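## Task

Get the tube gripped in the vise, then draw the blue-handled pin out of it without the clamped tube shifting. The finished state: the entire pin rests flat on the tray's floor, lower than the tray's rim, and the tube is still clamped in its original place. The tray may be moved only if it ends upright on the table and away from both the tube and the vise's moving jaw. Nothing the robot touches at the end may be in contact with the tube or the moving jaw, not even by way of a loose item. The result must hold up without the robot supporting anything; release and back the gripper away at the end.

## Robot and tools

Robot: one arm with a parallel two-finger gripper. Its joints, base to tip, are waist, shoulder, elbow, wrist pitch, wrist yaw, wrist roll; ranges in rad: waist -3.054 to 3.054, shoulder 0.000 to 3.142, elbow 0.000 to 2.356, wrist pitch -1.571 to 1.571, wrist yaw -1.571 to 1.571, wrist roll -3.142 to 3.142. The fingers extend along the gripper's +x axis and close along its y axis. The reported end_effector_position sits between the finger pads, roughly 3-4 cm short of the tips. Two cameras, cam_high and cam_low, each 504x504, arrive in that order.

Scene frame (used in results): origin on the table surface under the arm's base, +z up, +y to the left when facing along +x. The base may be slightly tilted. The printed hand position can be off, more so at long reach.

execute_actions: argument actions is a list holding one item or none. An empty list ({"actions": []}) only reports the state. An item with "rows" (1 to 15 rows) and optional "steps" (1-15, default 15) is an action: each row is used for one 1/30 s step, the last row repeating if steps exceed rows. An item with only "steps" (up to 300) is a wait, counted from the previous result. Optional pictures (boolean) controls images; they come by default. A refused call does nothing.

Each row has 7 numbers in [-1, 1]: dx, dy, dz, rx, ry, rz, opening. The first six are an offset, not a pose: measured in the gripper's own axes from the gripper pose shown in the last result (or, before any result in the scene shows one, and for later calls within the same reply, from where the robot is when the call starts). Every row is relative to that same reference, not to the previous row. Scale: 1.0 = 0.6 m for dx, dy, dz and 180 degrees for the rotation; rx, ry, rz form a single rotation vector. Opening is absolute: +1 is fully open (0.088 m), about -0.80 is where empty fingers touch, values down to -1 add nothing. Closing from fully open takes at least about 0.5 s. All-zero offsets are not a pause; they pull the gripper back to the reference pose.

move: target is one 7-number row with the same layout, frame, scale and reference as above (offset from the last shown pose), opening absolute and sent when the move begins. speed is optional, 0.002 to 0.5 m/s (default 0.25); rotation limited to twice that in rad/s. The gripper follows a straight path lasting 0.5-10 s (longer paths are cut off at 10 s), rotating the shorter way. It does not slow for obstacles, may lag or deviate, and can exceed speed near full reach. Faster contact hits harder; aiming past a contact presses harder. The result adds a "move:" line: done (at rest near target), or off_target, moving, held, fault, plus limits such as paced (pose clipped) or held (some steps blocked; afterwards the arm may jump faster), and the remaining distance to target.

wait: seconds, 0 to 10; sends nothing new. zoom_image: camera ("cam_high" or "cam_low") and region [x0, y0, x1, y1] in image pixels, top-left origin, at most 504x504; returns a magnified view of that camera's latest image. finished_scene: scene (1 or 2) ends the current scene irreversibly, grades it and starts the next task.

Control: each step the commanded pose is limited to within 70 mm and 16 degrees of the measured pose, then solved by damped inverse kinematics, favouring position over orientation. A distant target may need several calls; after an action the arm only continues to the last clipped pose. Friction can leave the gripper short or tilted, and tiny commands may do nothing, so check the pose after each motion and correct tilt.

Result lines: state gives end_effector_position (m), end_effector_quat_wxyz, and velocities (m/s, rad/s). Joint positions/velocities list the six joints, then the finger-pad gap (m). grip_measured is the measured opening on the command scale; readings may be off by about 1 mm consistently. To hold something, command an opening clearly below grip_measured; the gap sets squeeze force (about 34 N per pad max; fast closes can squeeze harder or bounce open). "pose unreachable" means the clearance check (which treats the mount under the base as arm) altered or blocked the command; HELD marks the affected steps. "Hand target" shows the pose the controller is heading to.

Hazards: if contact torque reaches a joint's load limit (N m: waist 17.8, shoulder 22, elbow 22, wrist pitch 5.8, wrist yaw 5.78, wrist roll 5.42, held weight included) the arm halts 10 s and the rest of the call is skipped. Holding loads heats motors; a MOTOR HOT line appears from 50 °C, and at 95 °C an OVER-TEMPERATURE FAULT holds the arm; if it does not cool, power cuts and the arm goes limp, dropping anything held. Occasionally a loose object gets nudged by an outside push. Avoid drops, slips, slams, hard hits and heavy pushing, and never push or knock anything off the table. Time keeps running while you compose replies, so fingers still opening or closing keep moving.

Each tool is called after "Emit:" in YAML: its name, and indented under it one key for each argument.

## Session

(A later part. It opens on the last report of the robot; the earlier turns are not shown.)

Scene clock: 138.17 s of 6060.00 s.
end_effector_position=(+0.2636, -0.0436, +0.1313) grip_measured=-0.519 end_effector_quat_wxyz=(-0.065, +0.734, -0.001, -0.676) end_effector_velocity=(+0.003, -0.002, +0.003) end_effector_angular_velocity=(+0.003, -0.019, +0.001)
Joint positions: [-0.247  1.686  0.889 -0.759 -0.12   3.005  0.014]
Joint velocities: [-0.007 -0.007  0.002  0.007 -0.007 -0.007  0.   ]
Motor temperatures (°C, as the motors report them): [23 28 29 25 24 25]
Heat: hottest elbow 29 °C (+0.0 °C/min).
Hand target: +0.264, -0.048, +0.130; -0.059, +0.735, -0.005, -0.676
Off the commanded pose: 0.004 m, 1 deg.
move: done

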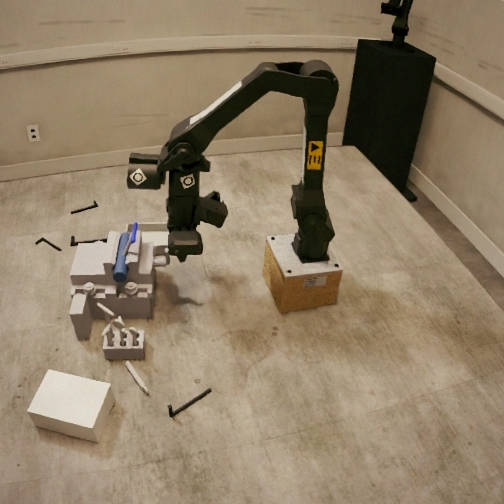

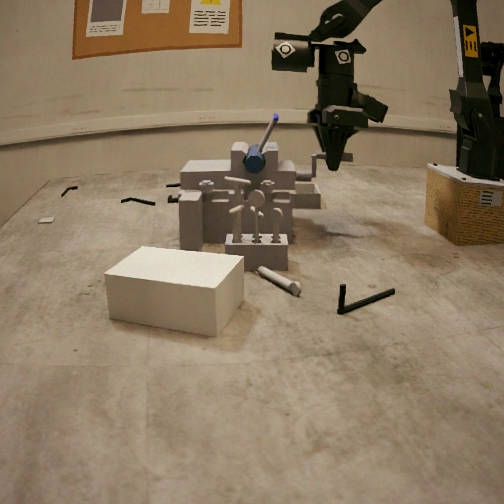

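Emit:
move:
  target: [0.017,0.044,0,0,0,0,-0.7]
  speed: 0.06

Emit:
move:
  target: [0.044,0.017,0,0,0,0,-0.7]
  speed: 0.06

Emit:
move:
  target: [0.046,-0.017,0,0,0,0,-0.7]
  speed: 0.06

Emit:
move:
  target: [0.017,-0.046,0,0,0,0,-0.7]
  speed: 0.06

Emit:
zoom_image:
  camera: "cam_low"
  region: [200, 100, 320, 200]

Scene clock: 147.23 s of 6060.00 s.
end_effector_position=(+0.2606, -0.0692, +0.1228) grip_measured=-0.526 end_effector_quat_wxyz=(-0.069, +0.735, -0.006, -0.675) end_effector_velocity=(-0.002, -0.003, -0.003) end_effector_angular_velocity=(-0.021, +0.009, +0.004)
Joint positions: [-0.341  1.72   0.885 -0.729 -0.121  2.923  0.013]
Joint velocities: [-0.002  0.002 -0.007  0.007  0.022 -0.007 -0.   ]
Motor temperatures (°C, as the motors report them): [23 27 29 25 24 25]
Heat: hottest elbow 29 °C (+0.0 °C/min).
Hand target: +0.262, -0.069, +0.119; -0.065, +0.734, -0.001, -0.676
Off the commanded pose: 0.004 m, 1 deg.
move: done

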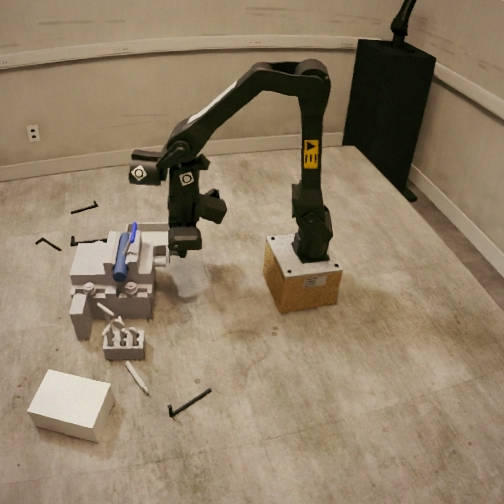

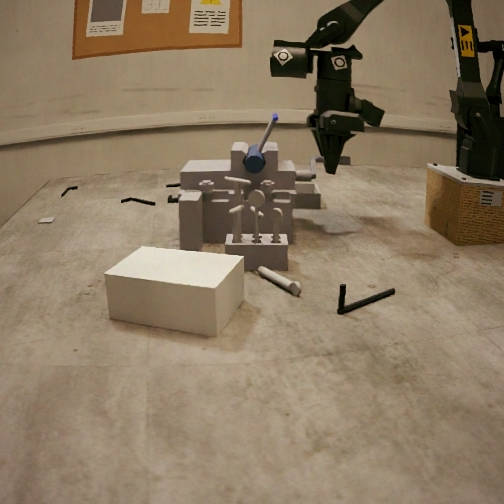

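Scene clock: 148.03 s of 6060.00 s.
end_effector_position=(+0.2593, -0.0789, +0.0987) grip_measured=-0.532 end_effector_quat_wxyz=(-0.071, +0.734, -0.013, -0.675) end_effector_velocity=(-0.005, +0.001, -0.003) end_effector_angular_velocity=(+0.014, +0.017, +0.000)
Joint positions: [-0.371  1.784  0.845 -0.627 -0.112  2.907  0.013]
Joint velocities: [-0.007  0.007 -0.007 -0.007 -0.007 -0.007 -0.   ]
Motor temperatures (°C, as the motors report them): [23 27 29 25 24 25]
Heat: hottest elbow 29 °C (+0.0 °C/min).
Hand target: +0.262, -0.077, +0.096; -0.069, +0.735, -0.006, -0.674
Off the commanded pose: 0.004 m, 1 deg.
move: done

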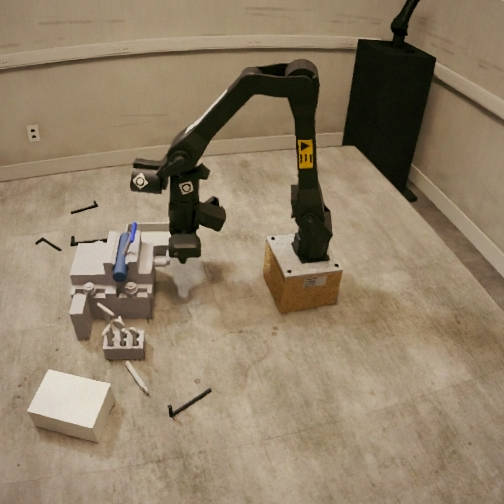

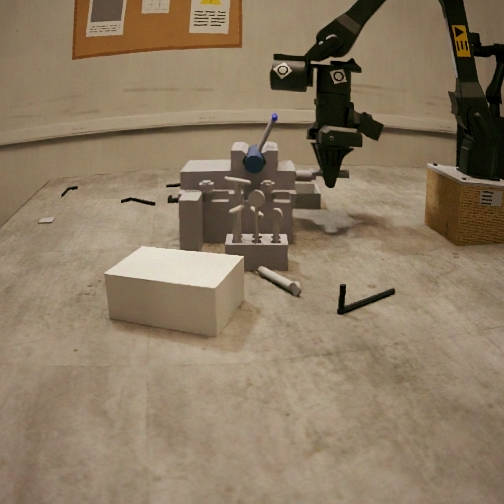

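Scene clock: 148.87 s of 6060.00 s.
end_effector_position=(+0.2611, -0.0686, +0.0753) grip_measured=-0.536 end_effector_quat_wxyz=(-0.073, +0.734, -0.017, -0.675) end_effector_velocity=(-0.003, +0.002, -0.001) end_effector_angular_velocity=(-0.003, +0.015, -0.001)
Joint positions: [-0.33   1.842  0.797 -0.516 -0.11   2.955  0.013]
Joint velocities: [ 0.007  0.002 -0.002 -0.007  0.007  0.007 -0.   ]
Motor temperatures (°C, as the motors report them): [23 27 29 25 24 25]
Heat: hottest elbow 29 °C (+0.0 °C/min).
Hand target: +0.263, -0.067, +0.072; -0.071, +0.734, -0.013, -0.675
Off the commanded pose: 0.004 m, 0 deg.
move: done

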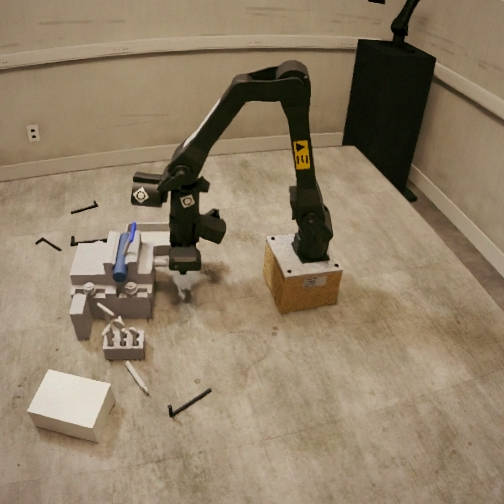

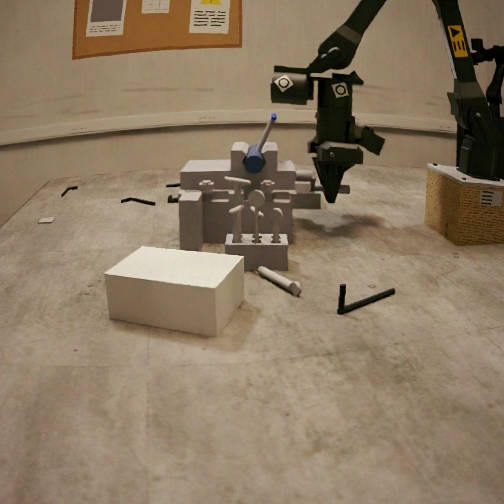

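Scene clock: 149.80 s of 6060.00 s.
end_effector_position=(+0.2656, -0.0450, +0.0668) grip_measured=-0.544 end_effector_quat_wxyz=(-0.075, +0.734, -0.026, -0.674) end_effector_velocity=(-0.001, +0.002, +0.001) end_effector_angular_velocity=(+0.006, -0.001, +0.025)
Joint positions: [-0.234  1.856  0.771 -0.462 -0.098  3.069  0.012]
Joint velocities: [ 0.002 -0.007 -0.002 -0.007 -0.007 -0.022 -0.   ]
Motor temperatures (°C, as the motors report them): [23 27 29 25 24 25]
Heat: hottest elbow 29 °C (+0.0 °C/min).
Hand target: +0.265, -0.040, +0.067; -0.073, +0.734, -0.016, -0.675
Off the commanded pose: 0.004 m, 1 deg.
move: done

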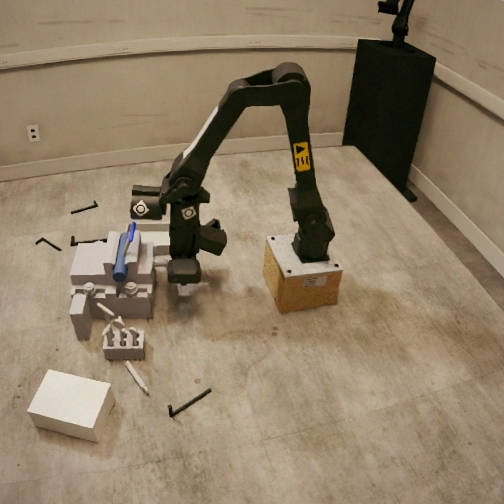

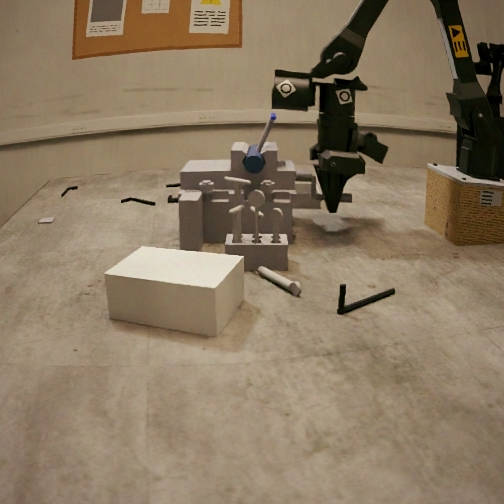

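Region (200, 100, 320, 200) of cam_low's 504x504 image, scaled by 4.200, with more detail than that image has.

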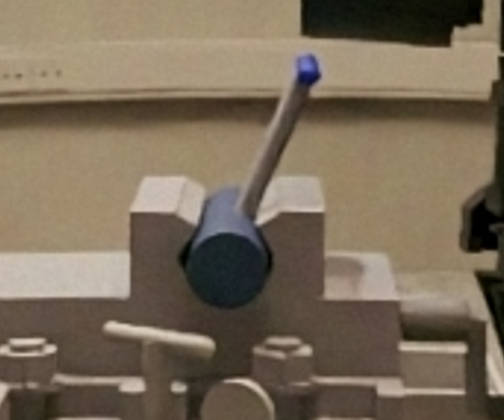

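Nearly closed.

Emit:
move:
  target: [-0.015,-0.046,0,0,0,0,-0.7]
  speed: 0.06

Emit:
move:
  target: [-0.042,-0.017,0,0,0,0,-0.7]
  speed: 0.06

Emit:
move:
  target: [-0.042,0.017,0,0,0,0,-0.7]
  speed: 0.06

Emit:
move:
  target: [-0.02,0.046,0,0,0,0,-0.7]
  speed: 0.06

Scene clock: 156.47 s of 6060.00 s.
end_effector_position=(+0.2681, -0.0233, +0.0742) grip_measured=-0.544 end_effector_quat_wxyz=(-0.081, +0.732, -0.020, -0.676) end_effector_velocity=(-0.003, +0.001, +0.001) end_effector_angular_velocity=(+0.009, +0.015, +0.005)
Joint positions: [-0.161  1.83   0.779 -0.495 -0.113  3.142  0.012]
Joint velocities: [-0.002 -0.002  0.002 -0.022 -0.007 -0.007  0.   ]
Motor temperatures (°C, as the motors report them): [23 28 29 25 24 25]
Heat: hottest elbow 29 °C (+0.0 °C/min).
Hand target: +0.269, -0.019, +0.078; -0.071, +0.734, -0.011, -0.675
Off the commanded pose: 0.006 m, 1 deg.
joint sent to its limit — the command would take joint 6 (wrist roll) past its upper limit, so that joint was sent only as far as its limit.
move: done

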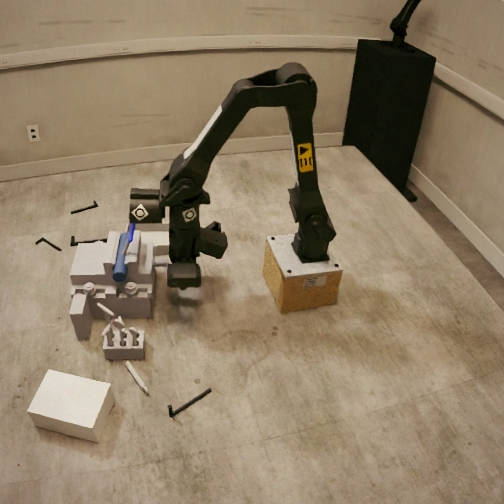

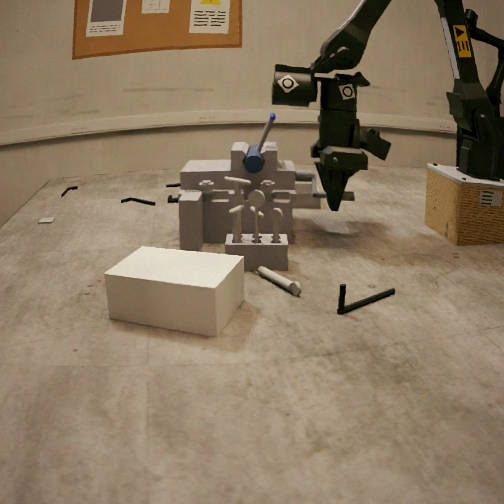

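Scene clock: 157.27 s of 6060.00 s.
end_effector_position=(+0.2694, -0.0126, +0.0985) grip_measured=-0.537 end_effector_quat_wxyz=(-0.090, +0.732, +0.000, -0.675) end_effector_velocity=(+0.002, +0.000, +0.002) end_effector_angular_velocity=(+0.006, -0.012, -0.009)
Joint positions: [-0.146  1.764  0.82  -0.603 -0.154  3.142  0.013]
Joint velocities: [-0.002 -0.007 -0.002  0.007 -0.007  0.007 -0.   ]
Motor temperatures (°C, as the motors report them): [23 28 29 25 24 25]
Heat: hottest elbow 29 °C (+0.0 °C/min).
Hand target: +0.268, -0.015, +0.100; -0.077, +0.732, -0.005, -0.677
Off the commanded pose: 0.004 m, 3 deg.
joint sent to its limit — the command would take joint 6 (wrist roll) past its upper limit, so that joint was sent only as far as its limit.
move: off_target

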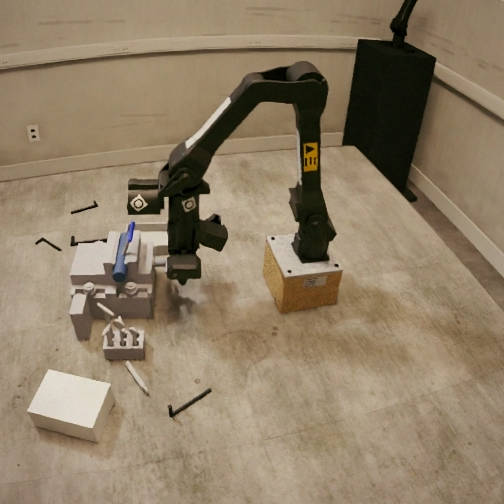

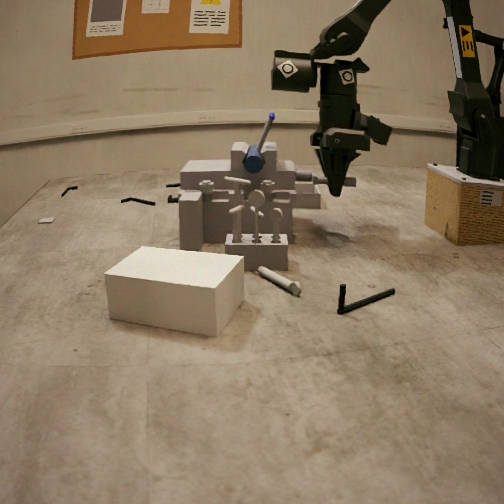

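Scene clock: 158.07 s of 6060.00 s.
end_effector_position=(+0.2677, -0.0214, +0.1209) grip_measured=-0.537 end_effector_quat_wxyz=(-0.095, +0.732, +0.005, -0.675) end_effector_velocity=(-0.002, +0.001, +0.001) end_effector_angular_velocity=(+0.008, +0.002, -0.009)
Joint positions: [-0.189  1.711  0.865 -0.708 -0.17   3.1    0.013]
Joint velocities: [-0.002 -0.007 -0.002 -0.007 -0.007  0.007  0.   ]
Motor temperatures (°C, as the motors report them): [23 28 29 25 24 25]
Heat: hottest elbow 29 °C (+0.0 °C/min).
Hand target: +0.266, -0.026, +0.122; -0.090, +0.732, +0.000, -0.675
Off the commanded pose: 0.005 m, 1 deg.
move: done

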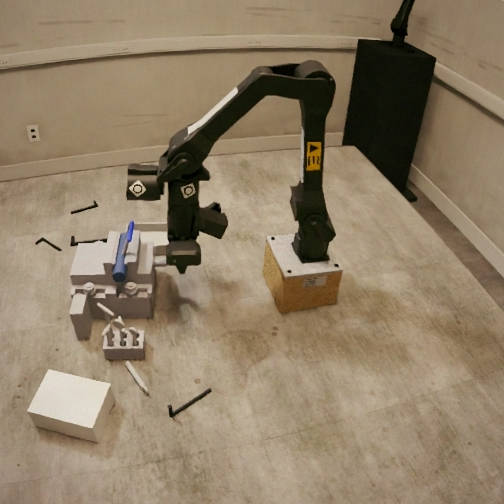

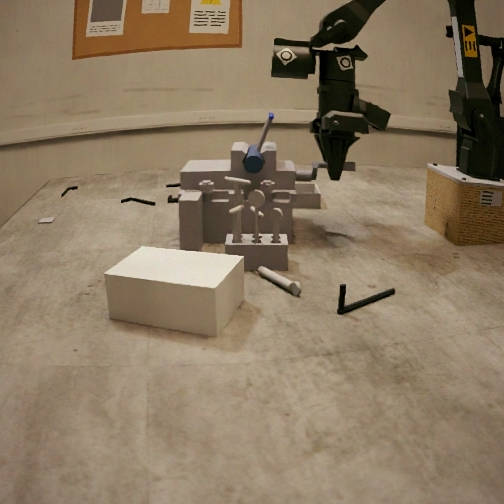

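Scene clock: 159.00 s of 6060.00 s.
end_effector_position=(+0.2631, -0.0471, +0.1310) grip_measured=-0.538 end_effector_quat_wxyz=(-0.100, +0.732, +0.008, -0.674) end_effector_velocity=(-0.006, -0.003, -0.002) end_effector_angular_velocity=(-0.002, +0.022, +0.023)
Joint positions: [-0.294  1.701  0.898 -0.771 -0.181  2.997  0.013]
Joint velocities: [-0.012  0.002 -0.002 -0.022  0.007 -0.037  0.   ]
Motor temperatures (°C, as the motors report them): [23 28 29 25 24 25]
Heat: hottest elbow 29 °C (+0.0 °C/min).
Hand target: +0.263, -0.050, +0.129; -0.095, +0.732, +0.005, -0.674
Off the commanded pose: 0.004 m, 1 deg.
move: done

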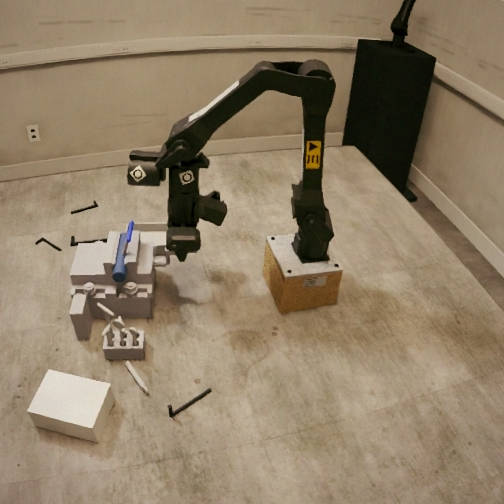

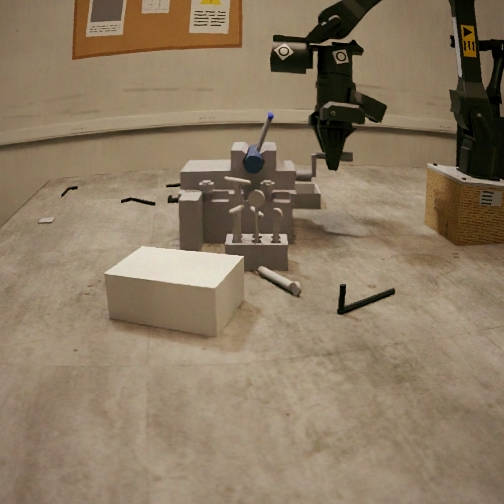

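Emit:
move:
  target: [0.017,0.044,0,0,0,0,-0.7]
  speed: 0.06

Emit:
move:
  target: [0.044,0.017,0,0,0,0,-0.7]
  speed: 0.06

Emit:
move:
  target: [0.046,-0.017,0,0,0,0,-0.7]
  speed: 0.06

Emit:
move:
  target: [0.017,-0.046,0,0,0,0,-0.7]
  speed: 0.06

Scene clock: 165.43 s of 6060.00 s.
end_effector_position=(+0.2602, -0.0714, +0.1212) grip_measured=-0.543 end_effector_quat_wxyz=(-0.104, +0.734, +0.004, -0.672) end_effector_velocity=(-0.003, -0.001, -0.001) end_effector_angular_velocity=(-0.003, +0.013, +0.004)
Joint positions: [-0.383  1.739  0.894 -0.738 -0.182  2.917  0.012]
Joint velocities: [-0.002  0.002 -0.002 -0.007  0.007 -0.007 -0.   ]
Motor temperatures (°C, as the motors report them): [23 28 29 25 24 25]
Heat: hottest elbow 29 °C (+0.0 °C/min).
Hand target: +0.260, -0.072, +0.117; -0.100, +0.732, +0.008, -0.674
Off the commanded pose: 0.004 m, 1 deg.
move: done

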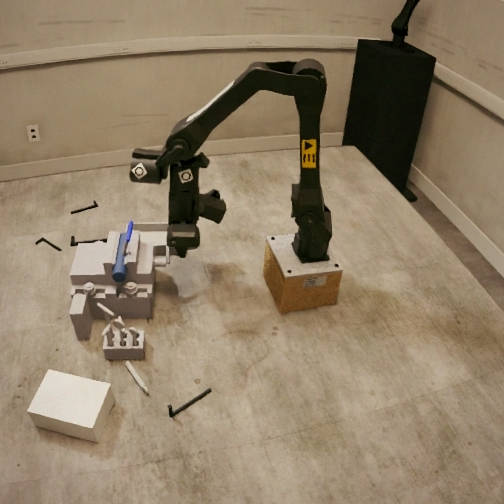

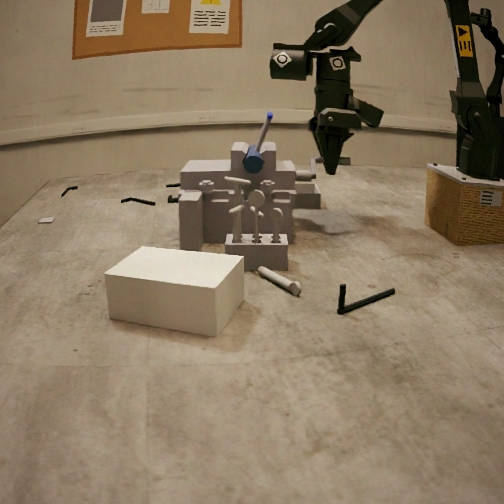

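Scene clock: 166.23 s of 6060.00 s.
end_effector_position=(+0.2591, -0.0797, +0.0967) grip_measured=-0.549 end_effector_quat_wxyz=(-0.105, +0.733, -0.003, -0.672) end_effector_velocity=(+0.001, +0.000, -0.001) end_effector_angular_velocity=(+0.005, -0.006, +0.005)
Joint positions: [-0.407  1.804  0.854 -0.635 -0.172  2.905  0.012]
Joint velocities: [-0.002  0.002 -0.002  0.007 -0.007 -0.007  0.   ]
Motor temperatures (°C, as the motors report them): [23 28 29 25 24 25]
Heat: hottest elbow 29 °C (+0.0 °C/min).
Hand target: +0.261, -0.078, +0.094; -0.104, +0.734, +0.004, -0.672
Off the commanded pose: 0.004 m, 1 deg.
move: done

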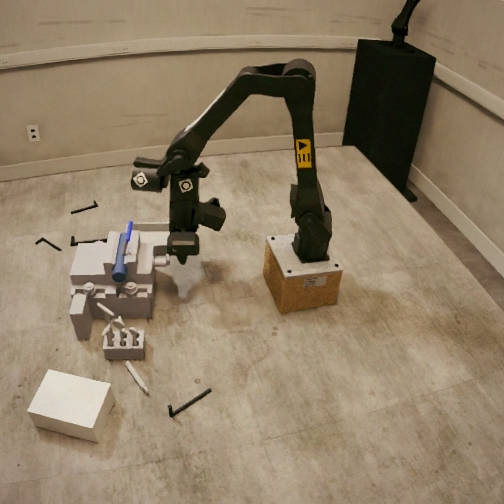

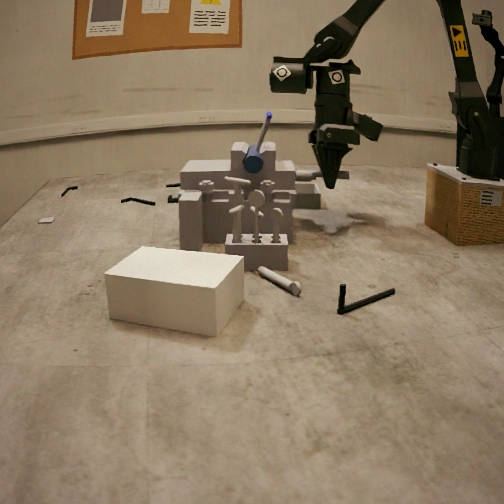

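Scene clock: 167.07 s of 6060.00 s.
end_effector_position=(+0.2613, -0.0682, +0.0739) grip_measured=-0.550 end_effector_quat_wxyz=(-0.104, +0.733, -0.006, -0.672) end_effector_velocity=(+0.000, +0.002, -0.002) end_effector_angular_velocity=(+0.008, +0.001, -0.004)
Joint positions: [-0.361  1.858  0.804 -0.522 -0.168  2.954  0.012]
Joint velocities: [ 0.002  0.007 -0.002  0.007 -0.007  0.007 -0.   ]
Motor temperatures (°C, as the motors report them): [23 28 29 25 24 25]
Heat: hottest elbow 29 °C (+0.0 °C/min).
Hand target: +0.263, -0.066, +0.071; -0.105, +0.733, -0.003, -0.672
Off the commanded pose: 0.004 m, 0 deg.
move: done

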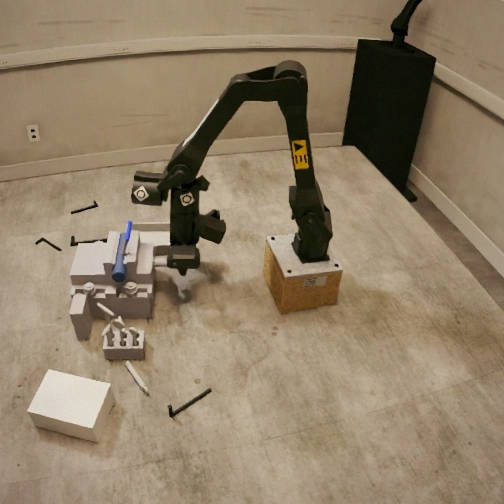

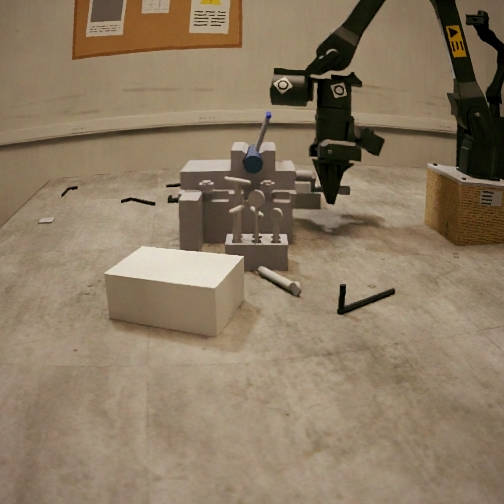

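Scene clock: 167.97 s of 6060.00 s.
end_effector_position=(+0.2660, -0.0423, +0.0666) grip_measured=-0.551 end_effector_quat_wxyz=(-0.102, +0.733, -0.009, -0.673) end_effector_velocity=(-0.005, +0.003, +0.000) end_effector_angular_velocity=(+0.010, +0.017, +0.024)
Joint positions: [-0.258  1.866  0.777 -0.47  -0.16   3.061  0.012]
Joint velocities: [ 0.002 -0.002 -0.002 -0.022 -0.007 -0.022  0.   ]
Motor temperatures (°C, as the motors report them): [23 28 29 25 24 25]
Heat: hottest elbow 29 °C (+0.0 °C/min).
Hand target: +0.266, -0.040, +0.068; -0.104, +0.733, -0.005, -0.672
Off the commanded pose: 0.003 m, 0 deg.
move: done

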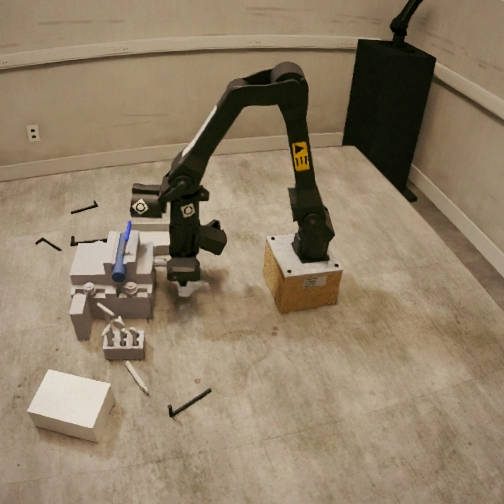

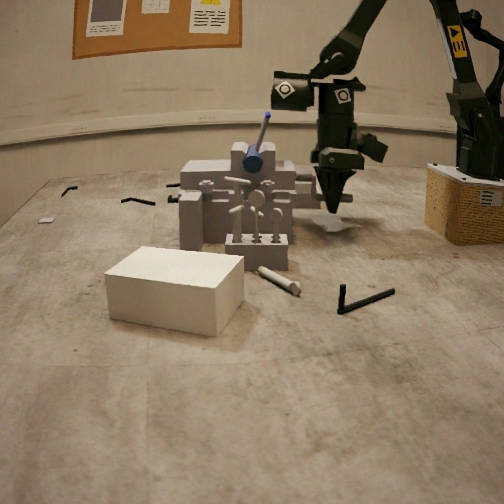

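Emit:
move:
  target: [-0.015,-0.046,0,0,0,0,-0.7]
  speed: 0.06

Emit:
move:
  target: [-0.042,-0.017,0,0,0,0,-0.7]
  speed: 0.06

Emit:
move:
  target: [-0.042,0.017,0,0,0,0,-0.7]
  speed: 0.06

Emit:
move:
  target: [-0.02,0.046,0,0,0,0,-0.7]
  speed: 0.06

Scene clock: 172.97 s of 6060.00 s.
end_effector_position=(+0.2683, -0.0215, +0.0762) grip_measured=-0.551 end_effector_quat_wxyz=(-0.104, +0.731, -0.008, -0.675) end_effector_velocity=(+0.000, +0.000, +0.002) end_effector_angular_velocity=(+0.006, -0.005, +0.005)
Joint positions: [-0.182  1.83   0.785 -0.508 -0.162  3.138  0.012]
Joint velocities: [-0.002 -0.007  0.002 -0.007 -0.007 -0.007  0.   ]
Motor temperatures (°C, as the motors report them): [23 28 29 25 24 24]
Heat: hottest elbow 29 °C (+0.0 °C/min).
Hand target: +0.270, -0.017, +0.079; -0.099, +0.733, +0.001, -0.673
Off the commanded pose: 0.006 m, 0 deg.
joint sent to its limit — the command would take joint 6 (wrist roll) past its upper limit, so that joint was sent only as far as its limit.
move: done

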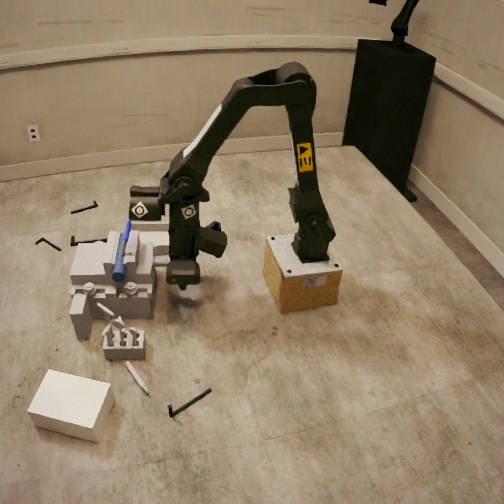

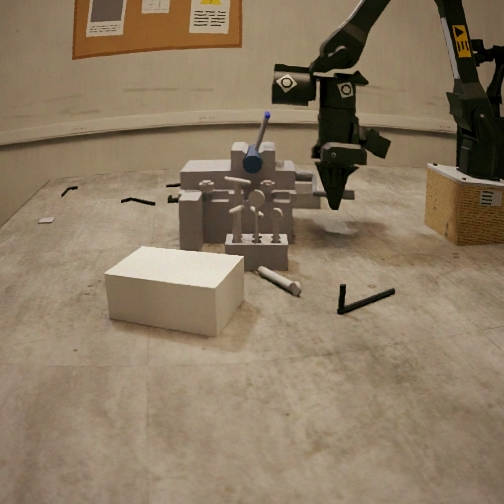

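Scene clock: 173.77 s of 6060.00 s.
end_effector_position=(+0.2695, -0.0132, +0.1010) grip_measured=-0.549 end_effector_quat_wxyz=(-0.113, +0.730, +0.007, -0.674) end_effector_velocity=(+0.004, +0.002, +0.004) end_effector_angular_velocity=(+0.019, -0.024, -0.008)
Joint positions: [-0.171  1.763  0.827 -0.618 -0.196  3.142  0.012]
Joint velocities: [-0.002 -0.012  0.002  0.007 -0.022  0.007 -0.   ]
Motor temperatures (°C, as the motors report them): [23 28 29 25 24 24]
Heat: hottest elbow 29 °C (+1.0 °C/min).
Hand target: +0.268, -0.015, +0.103; -0.101, +0.731, +0.003, -0.675
Off the commanded pose: 0.003 m, 2 deg.
joint sent to its limit — the command would take joint 6 (wrist roll) past its upper limit, so that joint was sent only as far as its limit.
move: done

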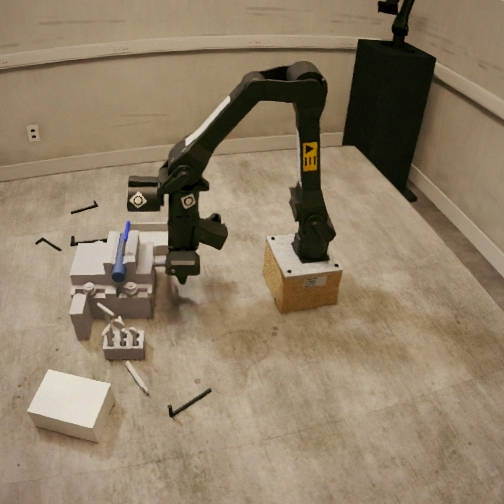

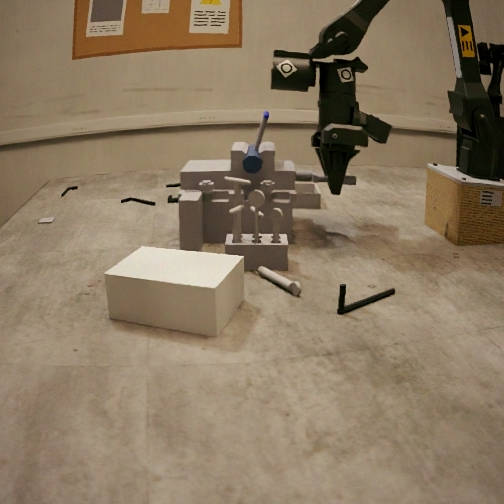

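Scene clock: 174.53 s of 6060.00 s.
end_effector_position=(+0.2681, -0.0218, +0.1208) grip_measured=-0.549 end_effector_quat_wxyz=(-0.119, +0.730, +0.012, -0.673) end_effector_velocity=(-0.003, -0.002, +0.003) end_effector_angular_velocity=(-0.007, +0.004, +0.014)
Joint positions: [-0.215  1.72   0.869 -0.712 -0.213  3.099  0.012]
Joint velocities: [-0.007 -0.012  0.002 -0.022  0.007 -0.022  0.   ]
Motor temperatures (°C, as the motors report them): [23 28 29 25 24 24]
Heat: hottest elbow 29 °C (+1.0 °C/min).
Hand target: +0.266, -0.027, +0.124; -0.113, +0.730, +0.007, -0.674
Off the commanded pose: 0.007 m, 1 deg.
move: done

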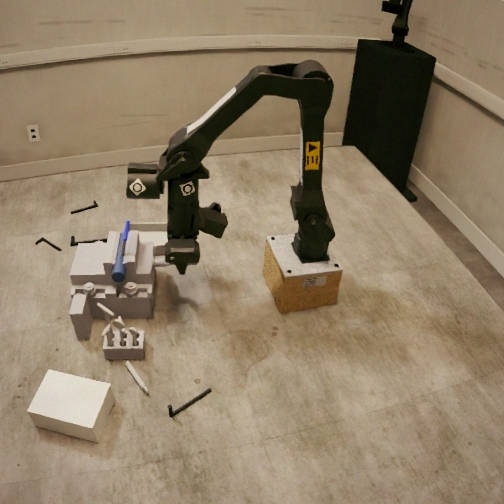

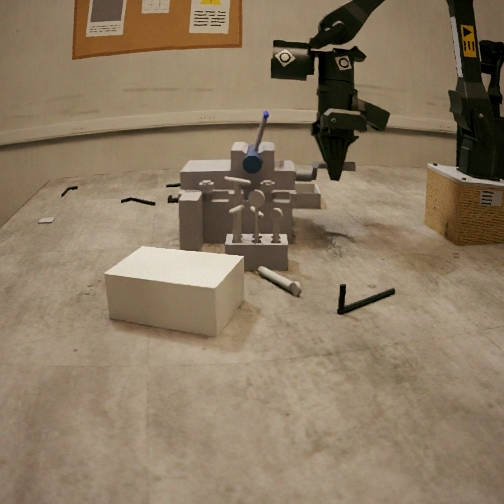

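Scene clock: 175.33 s of 6060.00 s.
end_effector_position=(+0.2662, -0.0331, +0.1283) grip_measured=-0.549 end_effector_quat_wxyz=(-0.142, +0.729, +0.034, -0.668) end_effector_velocity=(-0.003, -0.003, +0.003) end_effector_angular_velocity=(+0.007, +0.000, +0.018)
Joint positions: [-0.292  1.72   0.893 -0.759 -0.276  3.021  0.012]
Joint velocities: [-0.017 -0.007  0.002 -0.022 -0.007 -0.037  0.   ]
Motor temperatures (°C, as the motors report them): [23 28 29 25 24 25]
Heat: hottest elbow 29 °C (+1.0 °C/min).
Hand target: +0.263, -0.050, +0.128; -0.120, +0.730, +0.012, -0.673
Off the commanded pose: 0.018 m, 4 deg.
move: off_target

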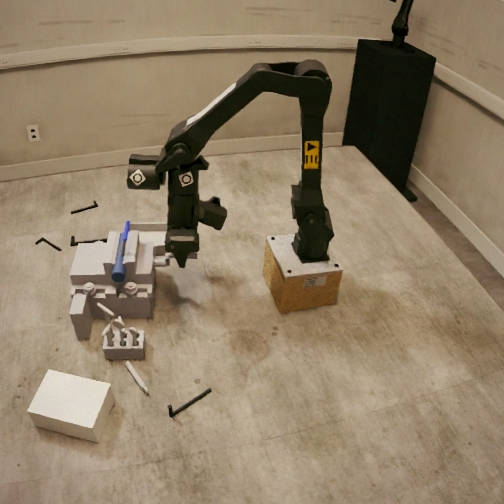

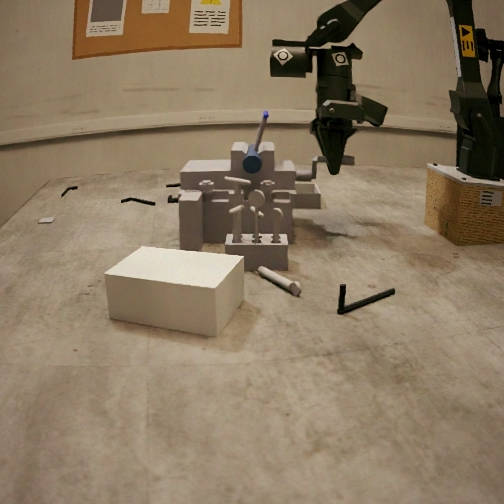

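Resistance now. One more push, then release.

Emit:
move:
  target: [-0.01,0.04,0,0,0,0,-0.8]
  speed: 0.04

Emit:
move:
  target: [0,0,0,0,0,0,0.3]

Emit:
move:
  target: [-0.25,0,0,-0.5,0,0,0.3]

Scene clock: 180.53 s of 6060.00 s.
end_effector_position=(+0.2652, -0.0393, +0.1306) grip_measured=-0.549 end_effector_quat_wxyz=(-0.163, +0.729, +0.056, -0.663) end_effector_velocity=(-0.002, -0.002, +0.000) end_effector_angular_velocity=(+0.007, -0.002, +0.009)
Joint positions: [-0.348  1.733  0.906 -0.782 -0.336  2.962  0.012]
Joint velocities: [-0.012 -0.002 -0.002 -0.007 -0.007 -0.022  0.   ]
Motor temperatures (°C, as the motors report them): [23 28 29 25 25 25]
Heat: hottest elbow 29 °C (+1.0 °C/min).
Hand target: +0.262, -0.057, +0.128; -0.142, +0.729, +0.034, -0.669
Off the commanded pose: 0.019 m, 4 deg.
move: off_target

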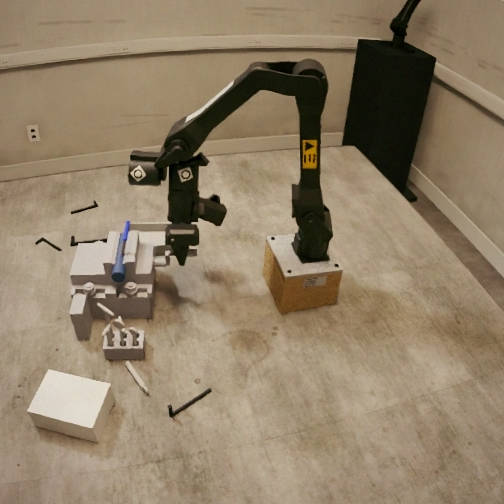

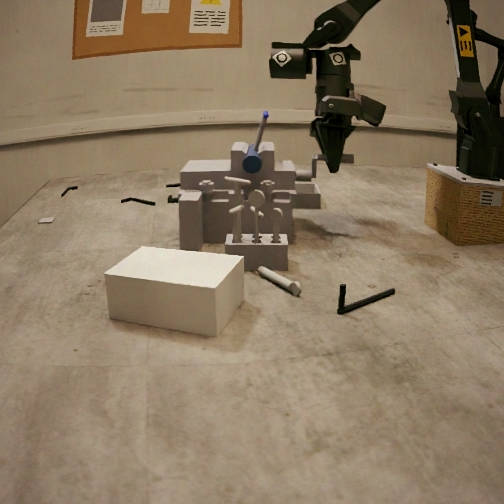

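Scene clock: 181.10 s of 6060.00 s.
end_effector_position=(+0.2653, -0.0394, +0.1306) grip_measured=+0.298 end_effector_quat_wxyz=(-0.160, +0.729, +0.057, -0.663) end_effector_velocity=(-0.001, +0.003, +0.001) end_effector_angular_velocity=(+0.022, -0.003, +0.005)
Joint positions: [-0.347  1.733  0.906 -0.782 -0.334  2.958  0.054]
Joint velocities: [-0.002 -0.002 -0.002 -0.007 -0.022 -0.007  0.   ]
Motor temperatures (°C, as the motors report them): [23 28 29 25 25 25]
Heat: hottest elbow 29 °C (+1.0 °C/min).
Hand target: +0.265, -0.039, +0.131; -0.162, +0.729, +0.056, -0.662
Off the commanded pose: 0.000 m, 0 deg.
move: done

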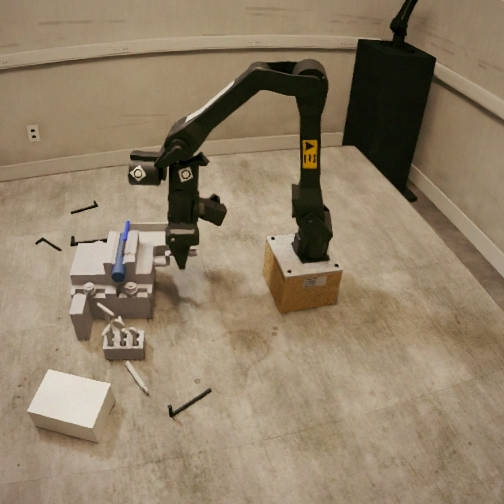

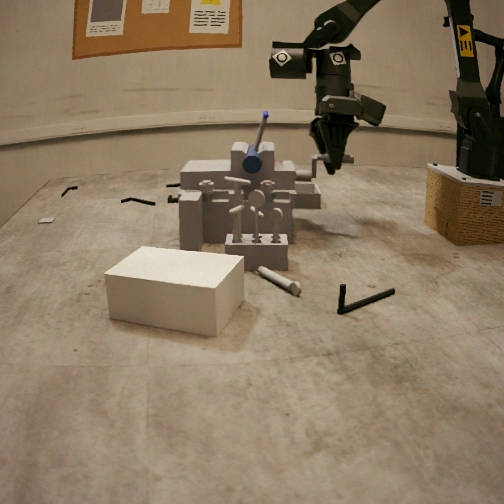

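Scene clock: 184.67 s of 6060.00 s.
end_effector_position=(+0.2488, -0.0818, +0.2716) grip_measured=+0.300 end_effector_quat_wxyz=(+0.400, +0.629, +0.510, -0.429) end_effector_velocity=(-0.002, +0.001, +0.000) end_effector_angular_velocity=(+0.008, -0.004, +0.018)
Joint positions: [-0.517  1.627  1.376 -1.42  -0.323  1.21   0.054]
Joint velocities: [-0.002 -0.002 -0.002 -0.007 -0.007 -0.022 -0.   ]
Motor temperatures (°C, as the motors report them): [23 28 29 25 25 25]
Heat: hottest elbow 29 °C (+1.0 °C/min).
Hand target: +0.249, -0.084, +0.273; +0.403, +0.629, +0.508, -0.428
Off the commanded pose: 0.002 m, 0 deg.
move: done

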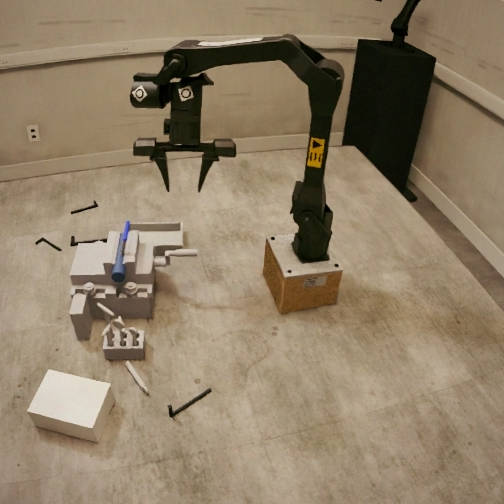

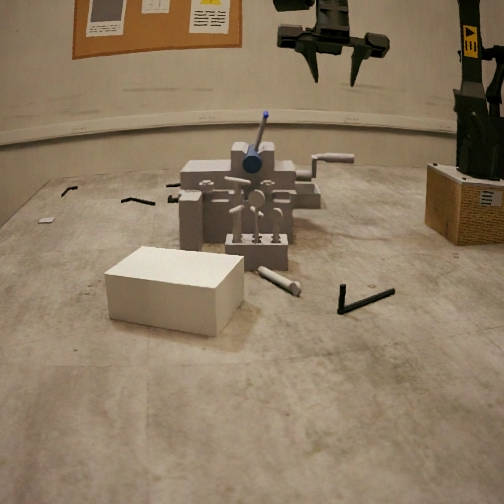

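Emit:
move:
  target: [0.055,0.216,-0.058,0,-0.1,0.048,0.3]

Scene clock: 196.40 s of 6060.00 s.
end_effector_position=(+0.3825, -0.0595, +0.2613) grip_measured=+0.300 end_effector_quat_wxyz=(+0.508, +0.591, +0.393, -0.487) end_effector_velocity=(-0.002, +0.001, -0.000) end_effector_angular_velocity=(+0.021, +0.004, +0.004)
Joint positions: [-0.186  1.898  1.661 -1.163 -0.026  1.582  0.054]
Joint velocities: [-0.007 -0.002 -0.002 -0.007 -0.022 -0.007  0.   ]
Motor temperatures (°C, as the motors report them): [23 28 30 24 24 25]
Heat: hottest elbow 30 °C (+1.0 °C/min).
Hand target: +0.385, -0.060, +0.258; +0.506, +0.590, +0.395, -0.491
Off the commanded pose: 0.003 m, 0 deg.
move: done

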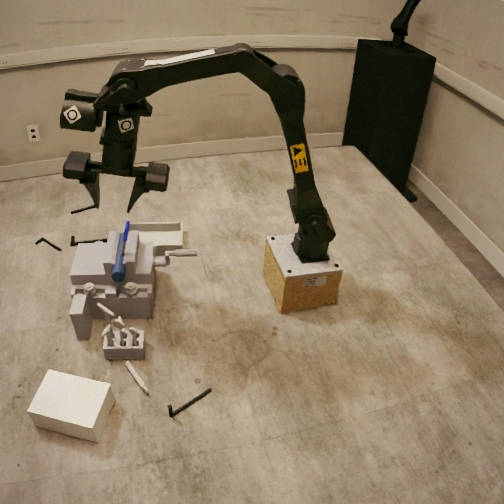

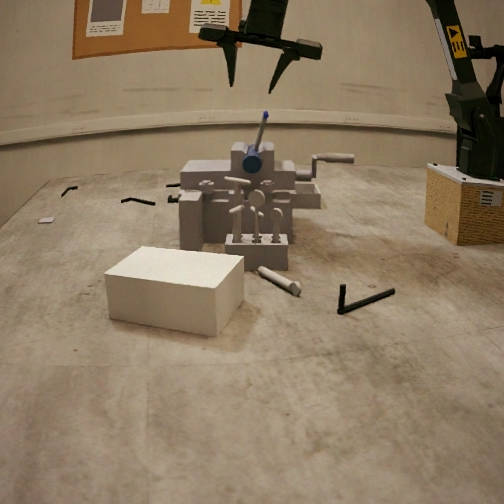

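Emit:
move:
  target: [0.06,-0.055,0,0,0,0,0.3]
  speed: 0.1

Emit:
zoom_image:
  camera: "cam_high"
  region: [60, 170, 200, 290]

Scene clock: 200.83 s of 6060.00 s.
end_effector_position=(+0.3609, -0.0566, +0.2196) grip_measured=+0.300 end_effector_quat_wxyz=(+0.508, +0.591, +0.393, -0.487) end_effector_velocity=(+0.002, -0.002, +0.010) end_effector_angular_velocity=(-0.002, -0.047, +0.002)
Joint positions: [-0.186  1.821  1.399 -0.978 -0.025  1.583  0.054]
Joint velocities: [-0.007 -0.032 -0.007  0.022 -0.007 -0.007 -0.   ]
Motor temperatures (°C, as the motors report them): [23 29 31 24 24 25]
Heat: hottest elbow 31 °C (+2.0 °C/min).
Hand target: +0.358, -0.055, +0.219; +0.508, +0.591, +0.393, -0.487
Off the commanded pose: 0.003 m, 0 deg.
move: done

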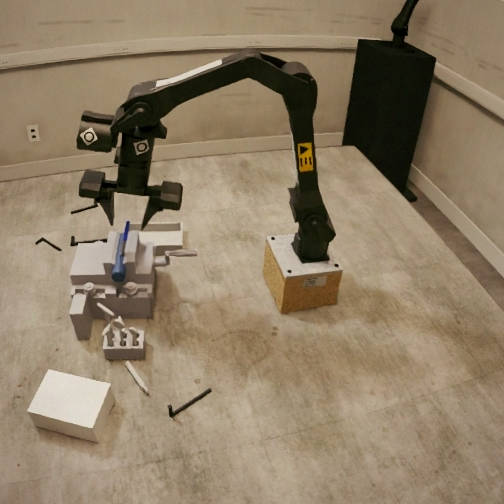

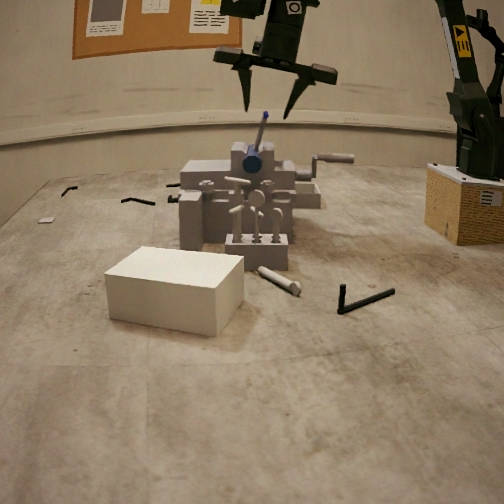

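Region (60, 170, 200, 290) of cam_high's 504x504 image, scaled by 3.600, with more detail than that image has; it fills the top 432 rows of this view, and the rest is white.

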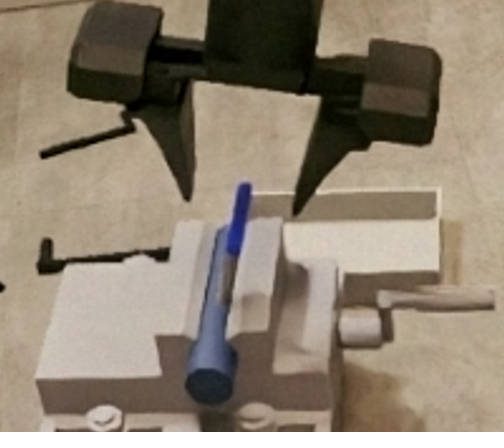

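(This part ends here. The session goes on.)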